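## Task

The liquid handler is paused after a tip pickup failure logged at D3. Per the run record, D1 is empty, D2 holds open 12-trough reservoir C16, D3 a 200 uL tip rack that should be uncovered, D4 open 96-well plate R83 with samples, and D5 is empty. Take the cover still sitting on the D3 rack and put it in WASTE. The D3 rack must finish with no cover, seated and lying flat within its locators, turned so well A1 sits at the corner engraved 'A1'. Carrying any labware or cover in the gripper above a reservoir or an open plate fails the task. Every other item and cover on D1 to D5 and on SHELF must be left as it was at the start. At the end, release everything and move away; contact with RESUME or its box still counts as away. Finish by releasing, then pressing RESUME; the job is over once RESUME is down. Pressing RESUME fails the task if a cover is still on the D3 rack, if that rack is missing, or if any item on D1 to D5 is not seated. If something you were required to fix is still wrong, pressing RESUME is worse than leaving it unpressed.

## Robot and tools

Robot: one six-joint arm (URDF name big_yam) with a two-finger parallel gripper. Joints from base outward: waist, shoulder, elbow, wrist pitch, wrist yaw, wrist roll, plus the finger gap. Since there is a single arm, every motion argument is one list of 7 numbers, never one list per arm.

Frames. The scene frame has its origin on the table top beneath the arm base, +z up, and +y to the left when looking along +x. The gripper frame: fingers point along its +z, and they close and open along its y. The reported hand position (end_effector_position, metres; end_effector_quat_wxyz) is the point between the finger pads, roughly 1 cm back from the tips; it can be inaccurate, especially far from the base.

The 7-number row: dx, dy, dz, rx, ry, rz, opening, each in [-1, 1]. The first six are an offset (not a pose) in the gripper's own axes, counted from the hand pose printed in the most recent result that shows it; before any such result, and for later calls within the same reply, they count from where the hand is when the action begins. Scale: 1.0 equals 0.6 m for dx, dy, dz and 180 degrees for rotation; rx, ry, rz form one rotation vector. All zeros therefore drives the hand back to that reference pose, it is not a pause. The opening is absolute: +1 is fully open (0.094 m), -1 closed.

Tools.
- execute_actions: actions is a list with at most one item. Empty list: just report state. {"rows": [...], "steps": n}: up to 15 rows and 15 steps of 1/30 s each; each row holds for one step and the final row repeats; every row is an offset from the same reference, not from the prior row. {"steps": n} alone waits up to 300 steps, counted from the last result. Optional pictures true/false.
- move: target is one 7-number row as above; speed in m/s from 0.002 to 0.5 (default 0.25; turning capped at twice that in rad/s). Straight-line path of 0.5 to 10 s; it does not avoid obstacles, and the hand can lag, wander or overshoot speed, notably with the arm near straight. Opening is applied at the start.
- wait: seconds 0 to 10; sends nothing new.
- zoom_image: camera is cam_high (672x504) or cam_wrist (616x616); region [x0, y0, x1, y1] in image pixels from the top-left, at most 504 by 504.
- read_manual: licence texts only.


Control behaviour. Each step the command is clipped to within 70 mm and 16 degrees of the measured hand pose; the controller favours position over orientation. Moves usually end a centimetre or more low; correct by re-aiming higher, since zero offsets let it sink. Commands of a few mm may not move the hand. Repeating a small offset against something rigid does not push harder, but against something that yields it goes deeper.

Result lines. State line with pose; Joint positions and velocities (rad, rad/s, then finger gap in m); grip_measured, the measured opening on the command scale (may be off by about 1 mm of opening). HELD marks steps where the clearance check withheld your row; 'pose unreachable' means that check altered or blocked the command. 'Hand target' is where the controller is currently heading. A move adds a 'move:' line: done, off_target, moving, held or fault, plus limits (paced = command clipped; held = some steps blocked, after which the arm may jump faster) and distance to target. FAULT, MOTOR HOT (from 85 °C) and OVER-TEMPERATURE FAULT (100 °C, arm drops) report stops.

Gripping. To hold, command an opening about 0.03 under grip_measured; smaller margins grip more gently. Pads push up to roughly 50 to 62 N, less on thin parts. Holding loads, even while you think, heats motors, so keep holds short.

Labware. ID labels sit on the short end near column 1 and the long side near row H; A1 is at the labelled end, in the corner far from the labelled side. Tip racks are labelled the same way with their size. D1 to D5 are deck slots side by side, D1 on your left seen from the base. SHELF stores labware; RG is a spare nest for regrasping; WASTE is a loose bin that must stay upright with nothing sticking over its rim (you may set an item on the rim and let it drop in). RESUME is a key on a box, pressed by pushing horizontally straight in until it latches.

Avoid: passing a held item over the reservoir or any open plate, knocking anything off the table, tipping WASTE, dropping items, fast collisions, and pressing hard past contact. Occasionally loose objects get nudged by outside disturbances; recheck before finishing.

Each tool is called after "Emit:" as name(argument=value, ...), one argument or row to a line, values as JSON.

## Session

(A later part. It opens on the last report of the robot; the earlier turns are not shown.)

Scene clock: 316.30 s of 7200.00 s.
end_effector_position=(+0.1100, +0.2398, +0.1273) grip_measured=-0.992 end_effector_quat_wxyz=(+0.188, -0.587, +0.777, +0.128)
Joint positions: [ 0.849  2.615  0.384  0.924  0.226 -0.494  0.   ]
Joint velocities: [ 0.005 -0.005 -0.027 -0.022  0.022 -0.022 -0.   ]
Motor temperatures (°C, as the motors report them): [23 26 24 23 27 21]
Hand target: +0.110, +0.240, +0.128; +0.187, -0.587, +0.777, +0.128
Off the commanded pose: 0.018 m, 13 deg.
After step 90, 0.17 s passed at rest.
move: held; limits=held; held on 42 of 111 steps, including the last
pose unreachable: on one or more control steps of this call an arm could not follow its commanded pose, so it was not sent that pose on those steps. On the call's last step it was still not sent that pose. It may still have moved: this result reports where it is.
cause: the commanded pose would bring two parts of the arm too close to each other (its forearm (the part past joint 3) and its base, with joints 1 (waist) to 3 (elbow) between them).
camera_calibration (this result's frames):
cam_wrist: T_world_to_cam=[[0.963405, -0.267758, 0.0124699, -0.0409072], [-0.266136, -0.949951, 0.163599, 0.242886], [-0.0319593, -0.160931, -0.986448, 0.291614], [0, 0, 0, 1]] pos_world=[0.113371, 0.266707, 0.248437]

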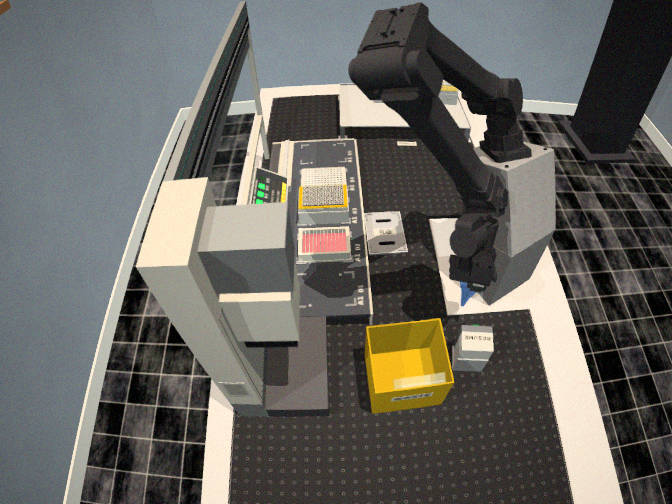

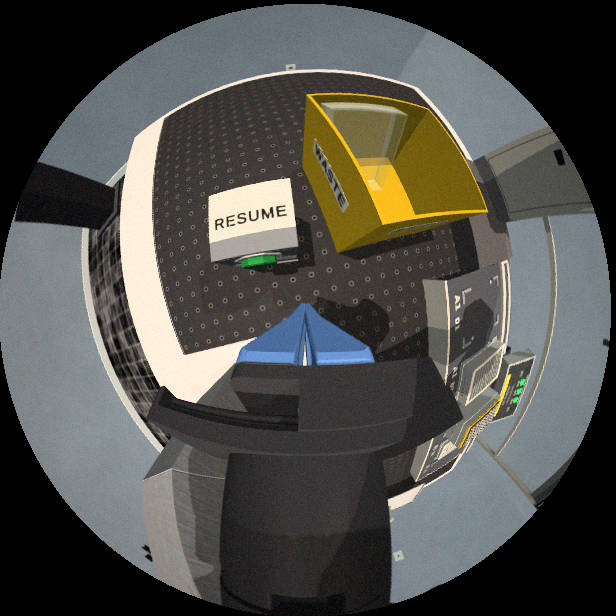

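Emit:
move(
  target=[-0.045,0.03,0.055,0,0,0,-1],
  speed=0.05,
)

Scene clock: 324.97 s of 7200.00 s.
end_effector_position=(+0.1099, +0.2818, +0.1143) grip_measured=-0.992 end_effector_quat_wxyz=(+0.194, -0.584, +0.777, +0.129)
Joint positions: [ 0.941  2.643  0.492  0.837  0.251 -0.403  0.   ]
Joint velocities: [-0.005 -0.005 -0.002 -0.007  0.007  0.081 -0.001]
Motor temperatures (°C, as the motors report them): [23 26 24 23 26 21]
Hand target: +0.104, +0.282, +0.109; +0.187, -0.587, +0.777, +0.128
Off the commanded pose: 0.008 m, 1 deg.
After step 90, 4.47 s passed at rest.
move: done
camera_calibration (this result's frames):
cam_wrist: T_world_to_cam=[[0.961802, -0.273165, 0.0178451, -0.0282706], [-0.272652, -0.95009, 0.151623, 0.287046], [-0.0244637, -0.150697, -0.988277, 0.282075], [0, 0, 0, 1]] pos_world=[0.112355, 0.307505, 0.23575]

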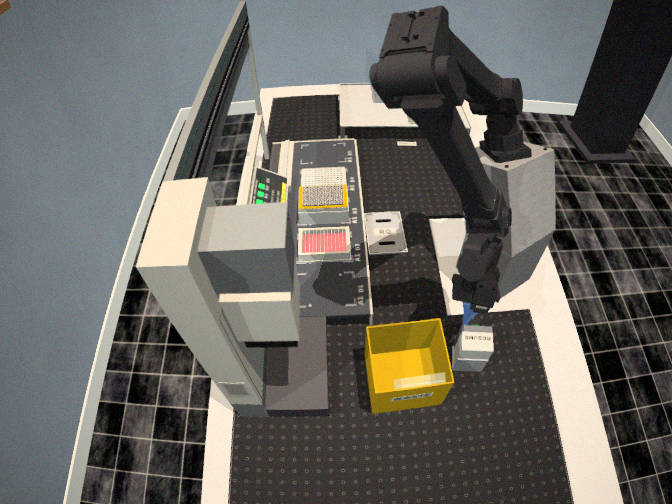

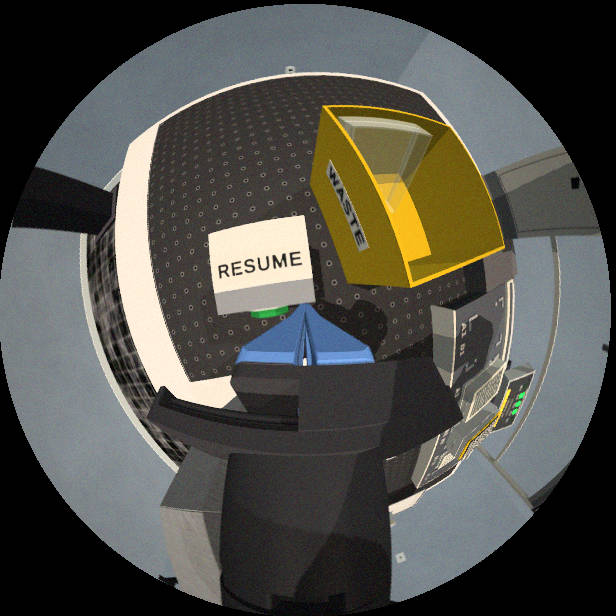

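Emit:
move(
  target=[0.012,0.05,-0.012,0,0,0,-1],
  speed=0.04,
)

Scene clock: 328.43 s of 7200.00 s.
end_effector_position=(+0.0849, +0.2865, +0.1188) grip_measured=-0.992 end_effector_quat_wxyz=(+0.198, -0.583, +0.778, +0.127)
Joint positions: [ 1.074  2.669  0.487  0.84   0.289 -0.27   0.   ]
Joint velocities: [-0.024 -0.005  0.022 -0.007 -0.022  0.022  0.001]
Motor temperatures (°C, as the motors report them): [23 26 24 23 26 21]
Hand target: +0.077, +0.281, +0.116; +0.193, -0.585, +0.777, +0.129
Off the commanded pose: 0.009 m, 1 deg.
move: done
camera_calibration (this result's frames):
cam_wrist: T_world_to_cam=[[0.960437, -0.277408, 0.0245917, -0.00249387], [-0.277946, -0.949253, 0.147188, 0.284752], [-0.0174875, -0.1482, -0.988803, 0.285341], [0, 0, 0, 1]] pos_world=[0.0865309, 0.311897, 0.240295]

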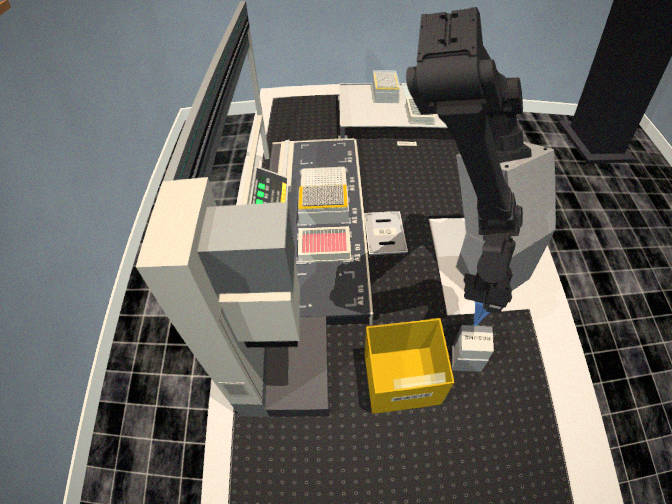

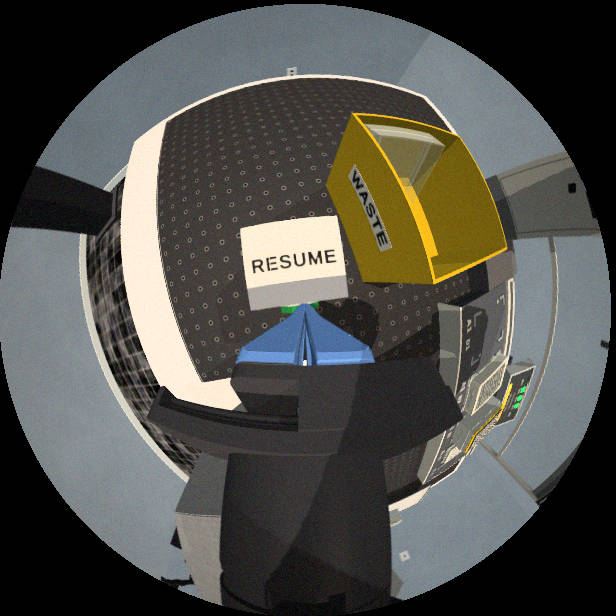

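Aligned; tip may be a bit high. Push +y and slightly down.

Emit:
move(
  target=[-0.055,0,0.05,0,0,0,-1],
  speed=0.03,
)

Scene clock: 332.03 s of 7200.00 s.
end_effector_position=(+0.0858, +0.2882, +0.1186) grip_measured=-0.992 end_effector_quat_wxyz=(+0.178, -0.591, +0.778, +0.117)
Joint positions: [ 1.074  2.632  0.506  0.735  0.29  -0.267  0.   ]
Joint velocities: [-0.005 -0.005 -0.002 -0.002  0.066 -0.066 -0.   ]
Motor temperatures (°C, as the motors report them): [23 26 24 23 25 21]
Hand target: +0.098, +0.326, +0.111; +0.199, -0.583, +0.778, +0.127
Off the commanded pose: 0.043 m, 3 deg.
move: off_target
camera_calibration (this result's frames):
cam_wrist: T_world_to_cam=[[0.964375, -0.263875, 0.0187239, -0.00643843], [-0.26244, -0.945427, 0.193114, 0.278753], [-0.0332559, -0.191148, -0.980998, 0.298199], [0, 0, 0, 1]] pos_world=[0.0892818, 0.318842, 0.238822]

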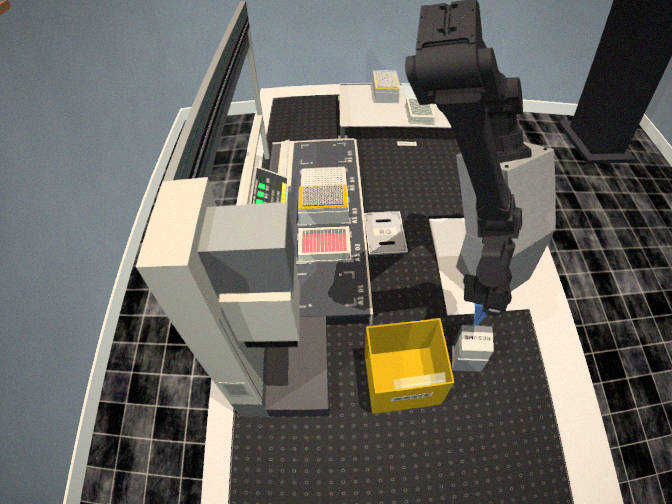

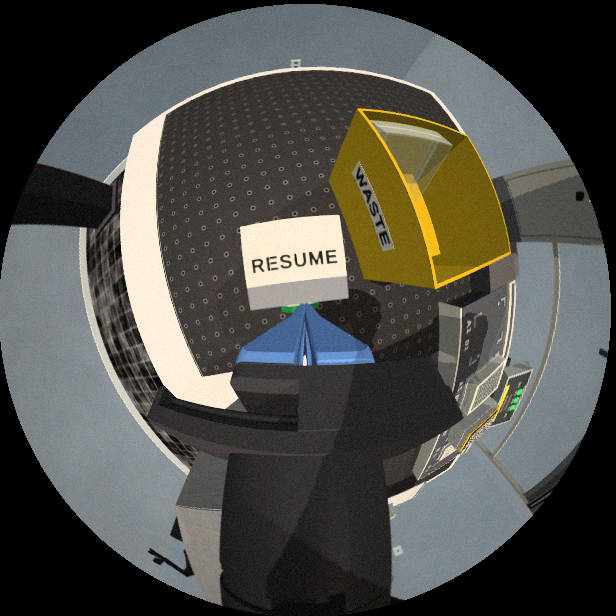

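Emit:
move(
  target=[0.028,-0.005,0.02,0,0,0,-1],
  speed=0.03,
)

Emit:
move(
  target=[-0.065,0.022,0.03,0,0,0,-1],
  speed=0.03,
)

Scene clock: 337.00 s of 7200.00 s.
end_effector_position=(+0.0858, +0.2863, +0.1180) grip_measured=-0.992 end_effector_quat_wxyz=(+0.191, -0.593, +0.771, +0.132)
Joint positions: [ 1.052  2.659  0.488  0.822  0.265 -0.309  0.   ]
Joint velocities: [-0.015  0.005 -0.002  0.017 -0.037 -0.051 -0.001]
Motor temperatures (°C, as the motors report them): [23 26 24 23 25 21]
Hand target: +0.086, +0.277, +0.102; +0.178, -0.591, +0.778, +0.117
Off the commanded pose: 0.019 m, 2 deg.
After step 90, 1.03 s passed at rest.
move: off_target
camera_calibration (this result's frames):
cam_wrist: T_world_to_cam=[[0.967656, -0.251884, 0.0139826, -0.0101235], [-0.250974, -0.95558, 0.154528, 0.283574], [-0.0255617, -0.15304, -0.987889, 0.286539], [0, 0, 0, 1]] pos_world=[0.0882903, 0.31228, 0.23939]

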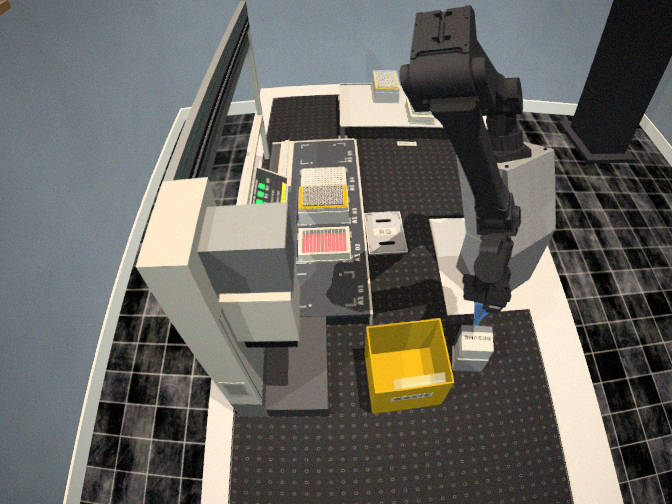

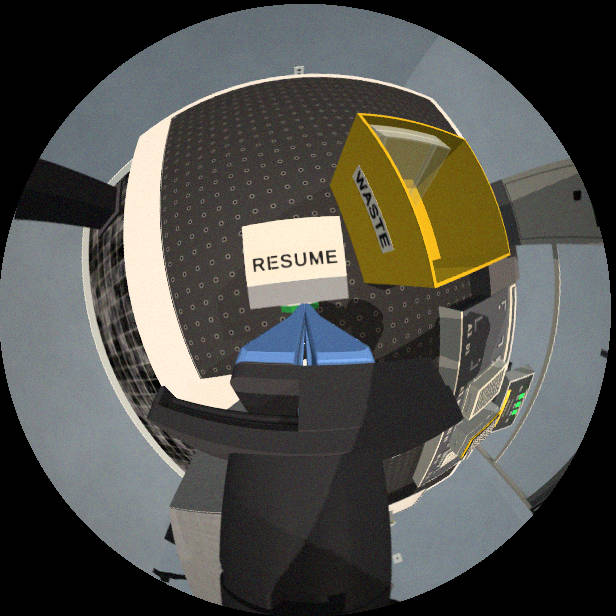

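Scene clock: 338.73 s of 7200.00 s.
end_effector_position=(+0.0820, +0.2891, +0.1195) grip_measured=-0.992 end_effector_quat_wxyz=(+0.169, -0.596, +0.778, +0.103)
Joint positions: [ 1.107  2.617  0.517  0.67   0.312 -0.236  0.   ]
Joint velocities: [ 0.005  0.015 -0.017 -0.007 -0.007  0.051  0.   ]
Motor temperatures (°C, as the motors report them): [23 26 24 23 25 21]
Hand target: +0.085, +0.330, +0.122; +0.190, -0.593, +0.771, +0.132
Off the commanded pose: 0.042 m, 4 deg.
move: off_target
camera_calibration (this result's frames):
cam_wrist: T_world_to_cam=[[0.965766, -0.257506, 0.031405, -0.00606238], [-0.257908, -0.940074, 0.223035, 0.272893], [-0.0279097, -0.223499, -0.974304, 0.307258], [0, 0, 0, 1]] pos_world=[0.0848116, 0.32365, 0.238689]

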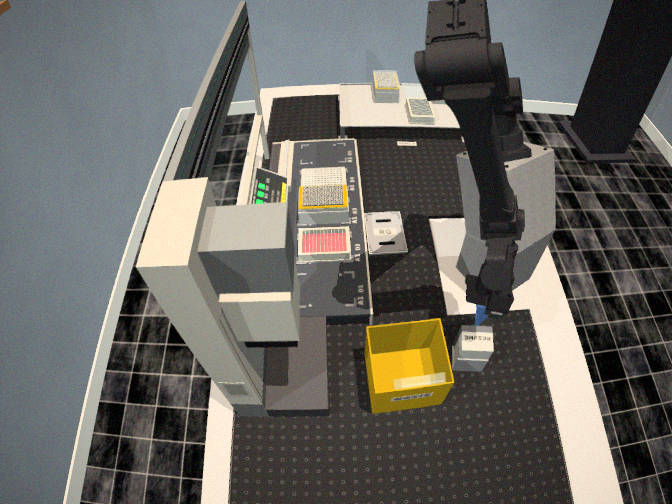

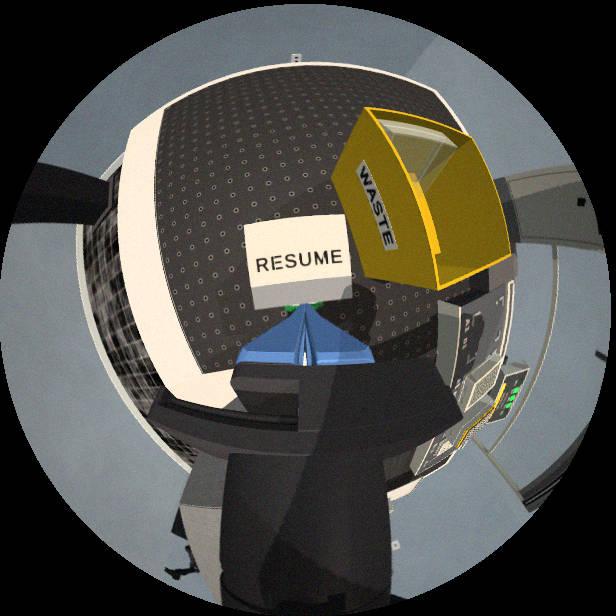

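Emit:
move(
  target=[0.055,-0.013,-0.01,0,-0.02,0,-1],
  speed=0.04,
)

Emit:
move(
  target=[0.022,0,0.045,0,0,0,-1],
  speed=0.03,
)

Scene clock: 342.87 s of 7200.00 s.
end_effector_position=(+0.0855, +0.2754, +0.1168) grip_measured=-0.992 end_effector_quat_wxyz=(+0.198, -0.585, +0.776, +0.125)
Joint positions: [ 1.047  2.685  0.466  0.883  0.286 -0.304  0.   ]
Joint velocities: [ 0.005  0.005  0.002 -0.012  0.022  0.022 -0.   ]
Motor temperatures (°C, as the motors report them): [23 26 24 23 25 21]
Hand target: +0.085, +0.276, +0.117; +0.198, -0.586, +0.776, +0.125
Off the commanded pose: 0.021 m, 1 deg.
After step 90, 0.03 s passed at rest.
move: held; limits=held; held on 9 of 33 steps, including the last
pose unreachable: on one or more control steps of this call an arm could not follow its commanded pose, so it was not sent that pose on those steps. On the call's last step it was still not sent that pose. It may still have moved: this result reports where it is.
cause: the commanded pose would bring two parts of the arm too close to each other (its forearm (the part past joint 3) and its base, with joints 1 (waist) to 3 (elbow) between them).
camera_calibration (this result's frames):
cam_wrist: T_world_to_cam=[[0.96166, -0.272632, 0.0296917, -0.00813253], [-0.273945, -0.949914, 0.15039, 0.274116], [-0.0127966, -0.152758, -0.988181, 0.282485], [0, 0, 0, 1]] pos_world=[0.0865281, 0.301321, 0.238164]

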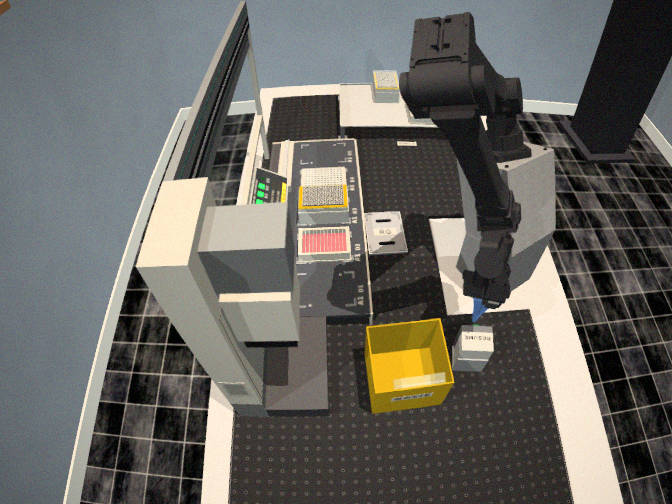

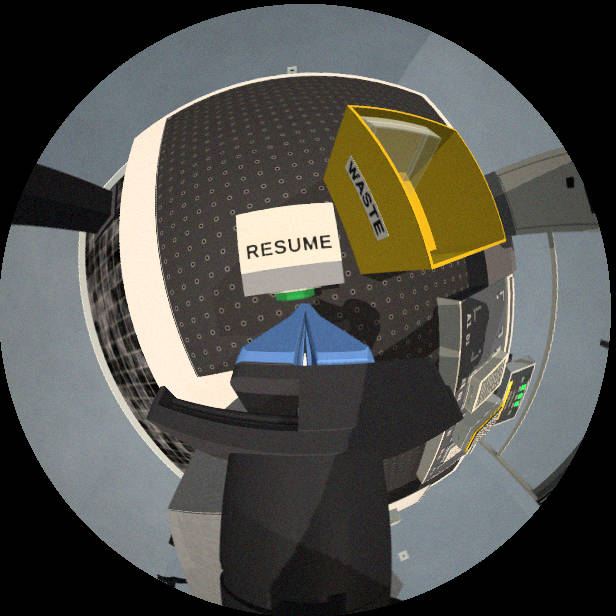

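Scene clock: 344.13 s of 7200.00 s.
end_effector_position=(+0.0855, +0.2744, +0.0909) grip_measured=-0.992 end_effector_quat_wxyz=(+0.196, -0.587, +0.776, +0.124)
Joint positions: [ 0.992  2.778  0.509  0.942  0.272 -0.36   0.   ]
Joint velocities: [ 0.005  0.005 -0.002  0.017  0.022 -0.037 -0.   ]
Motor temperatures (°C, as the motors report them): [23 26 24 23 25 21]
Hand target: +0.087, +0.275, +0.087; +0.199, -0.585, +0.776, +0.125
Off the commanded pose: 0.004 m, 0 deg.
move: done
camera_calibration (this result's frames):
cam_wrist: T_world_to_cam=[[0.962427, -0.270084, 0.0280872, -0.00832859], [-0.271113, -0.949955, 0.155189, 0.276423], [-0.0152326, -0.156973, -0.987485, 0.25803], [0, 0, 0, 1]] pos_world=[0.0868882, 0.300844, 0.212137]

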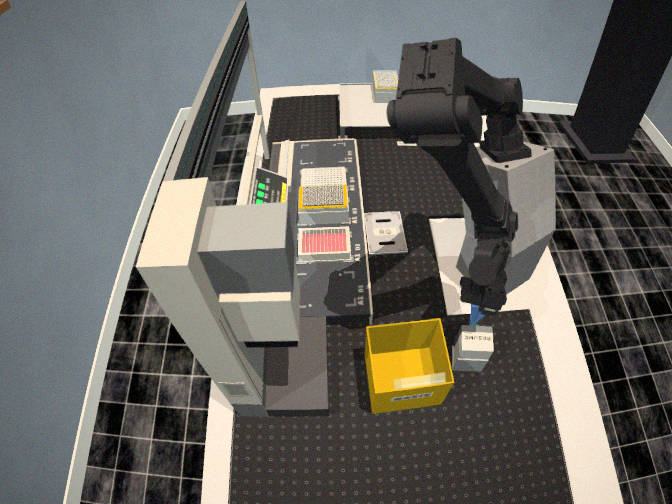

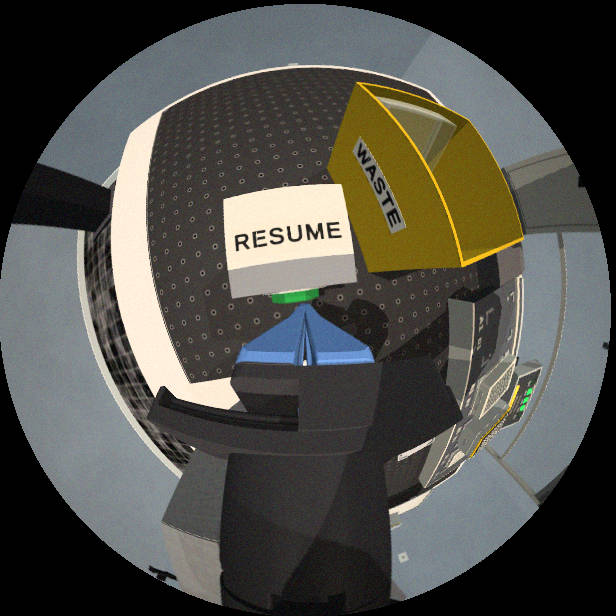

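Emit:
move(
  target=[-0.065,0.025,0.018,0,0,0,-1],
  speed=0.03,
)

Scene clock: 348.33 s of 7200.00 s.
end_effector_position=(+0.0697, +0.2848, +0.0869) grip_measured=-0.992 end_effector_quat_wxyz=(+0.164, -0.599, +0.776, +0.106)
Joint positions: [ 1.091  2.751  0.557  0.762  0.3   -0.256  0.   ]
Joint velocities: [ 0.005 -0.005  0.007 -0.002 -0.022  0.007 -0.   ]
Motor temperatures (°C, as the motors report them): [23 26 24 23 25 21]
Hand target: +0.081, +0.316, +0.099; +0.195, -0.587, +0.776, +0.125
Off the commanded pose: 0.036 m, 4 deg.
move: off_target
camera_calibration (this result's frames):
cam_wrist: T_world_to_cam=[[0.968298, -0.248758, 0.022778, 0.00378648], [-0.247297, -0.941732, 0.228004, 0.272317], [-0.035267, -0.226409, -0.973394, 0.275454], [0, 0, 0, 1]] pos_world=[0.0733911, 0.319757, 0.205949]

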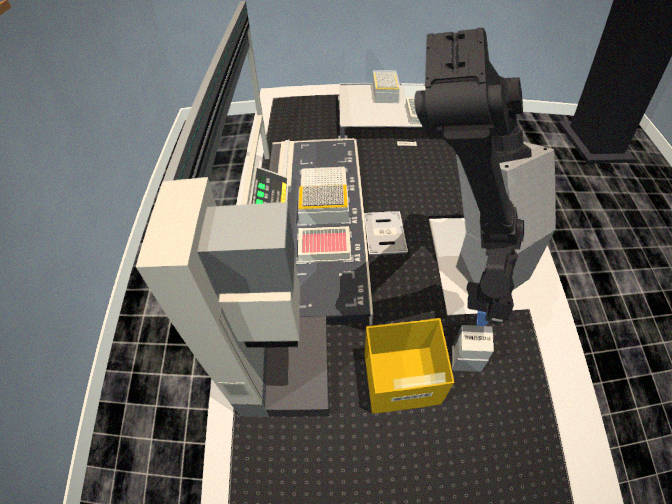

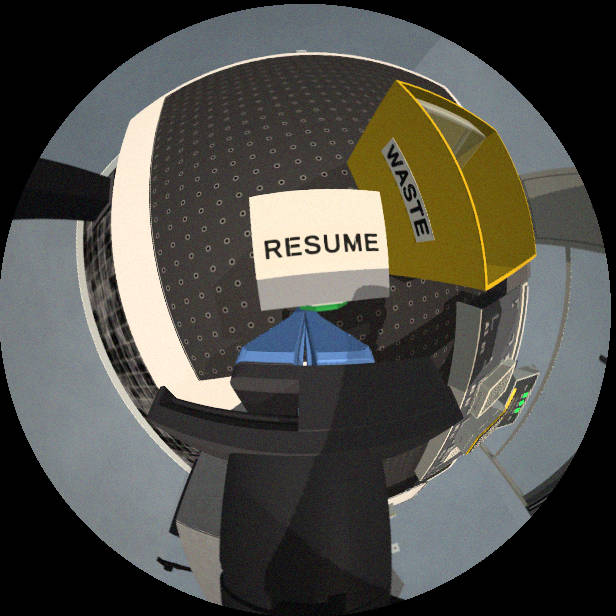

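Emit:
move(
  target=[-0.09,-0.027,0.027,0,0,0,-1],
  speed=0.03,
)

Scene clock: 352.03 s of 7200.00 s.
end_effector_position=(+0.0701, +0.2853, +0.0827) grip_measured=-0.992 end_effector_quat_wxyz=(+0.130, -0.614, +0.773, +0.088)
Joint positions: [ 1.084  2.718  0.592  0.614  0.301 -0.263  0.   ]
Joint velocities: [-0.005  0.005 -0.012 -0.012  0.007 -0.066  0.001]
Motor temperatures (°C, as the motors report them): [23 27 24 23 25 21]
move: unfinished (the scene ended)
camera_calibration (this result's frames):
cam_wrist: T_world_to_cam=[[0.975284, -0.220542, 0.0135166, -0.00408734], [-0.214248, -0.928945, 0.301927, 0.261694], [-0.0540314, -0.29736, -0.953235, 0.291361], [0, 0, 0, 1]] pos_world=[0.0757963, 0.328837, 0.198778]
The task's run has ended: the event that ends the task has happened.

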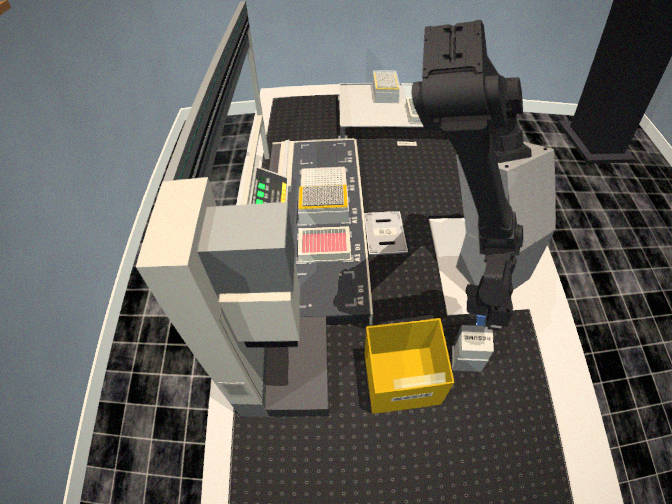

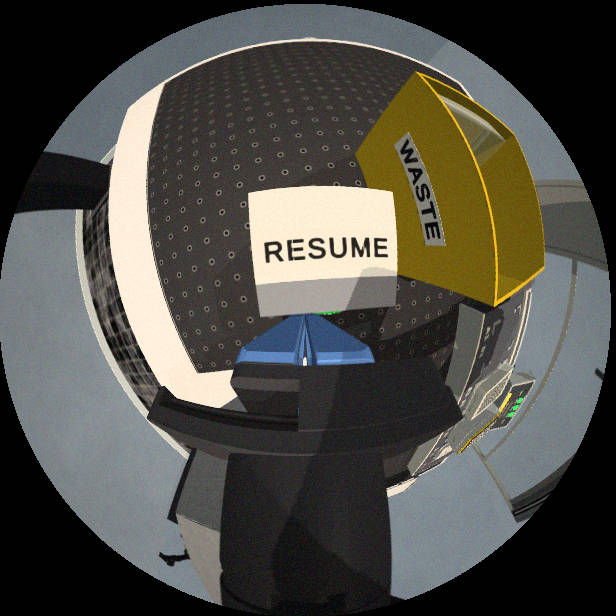

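Emit:
finished_scene(
  scene=2,
)

The scene is finished: the task was done.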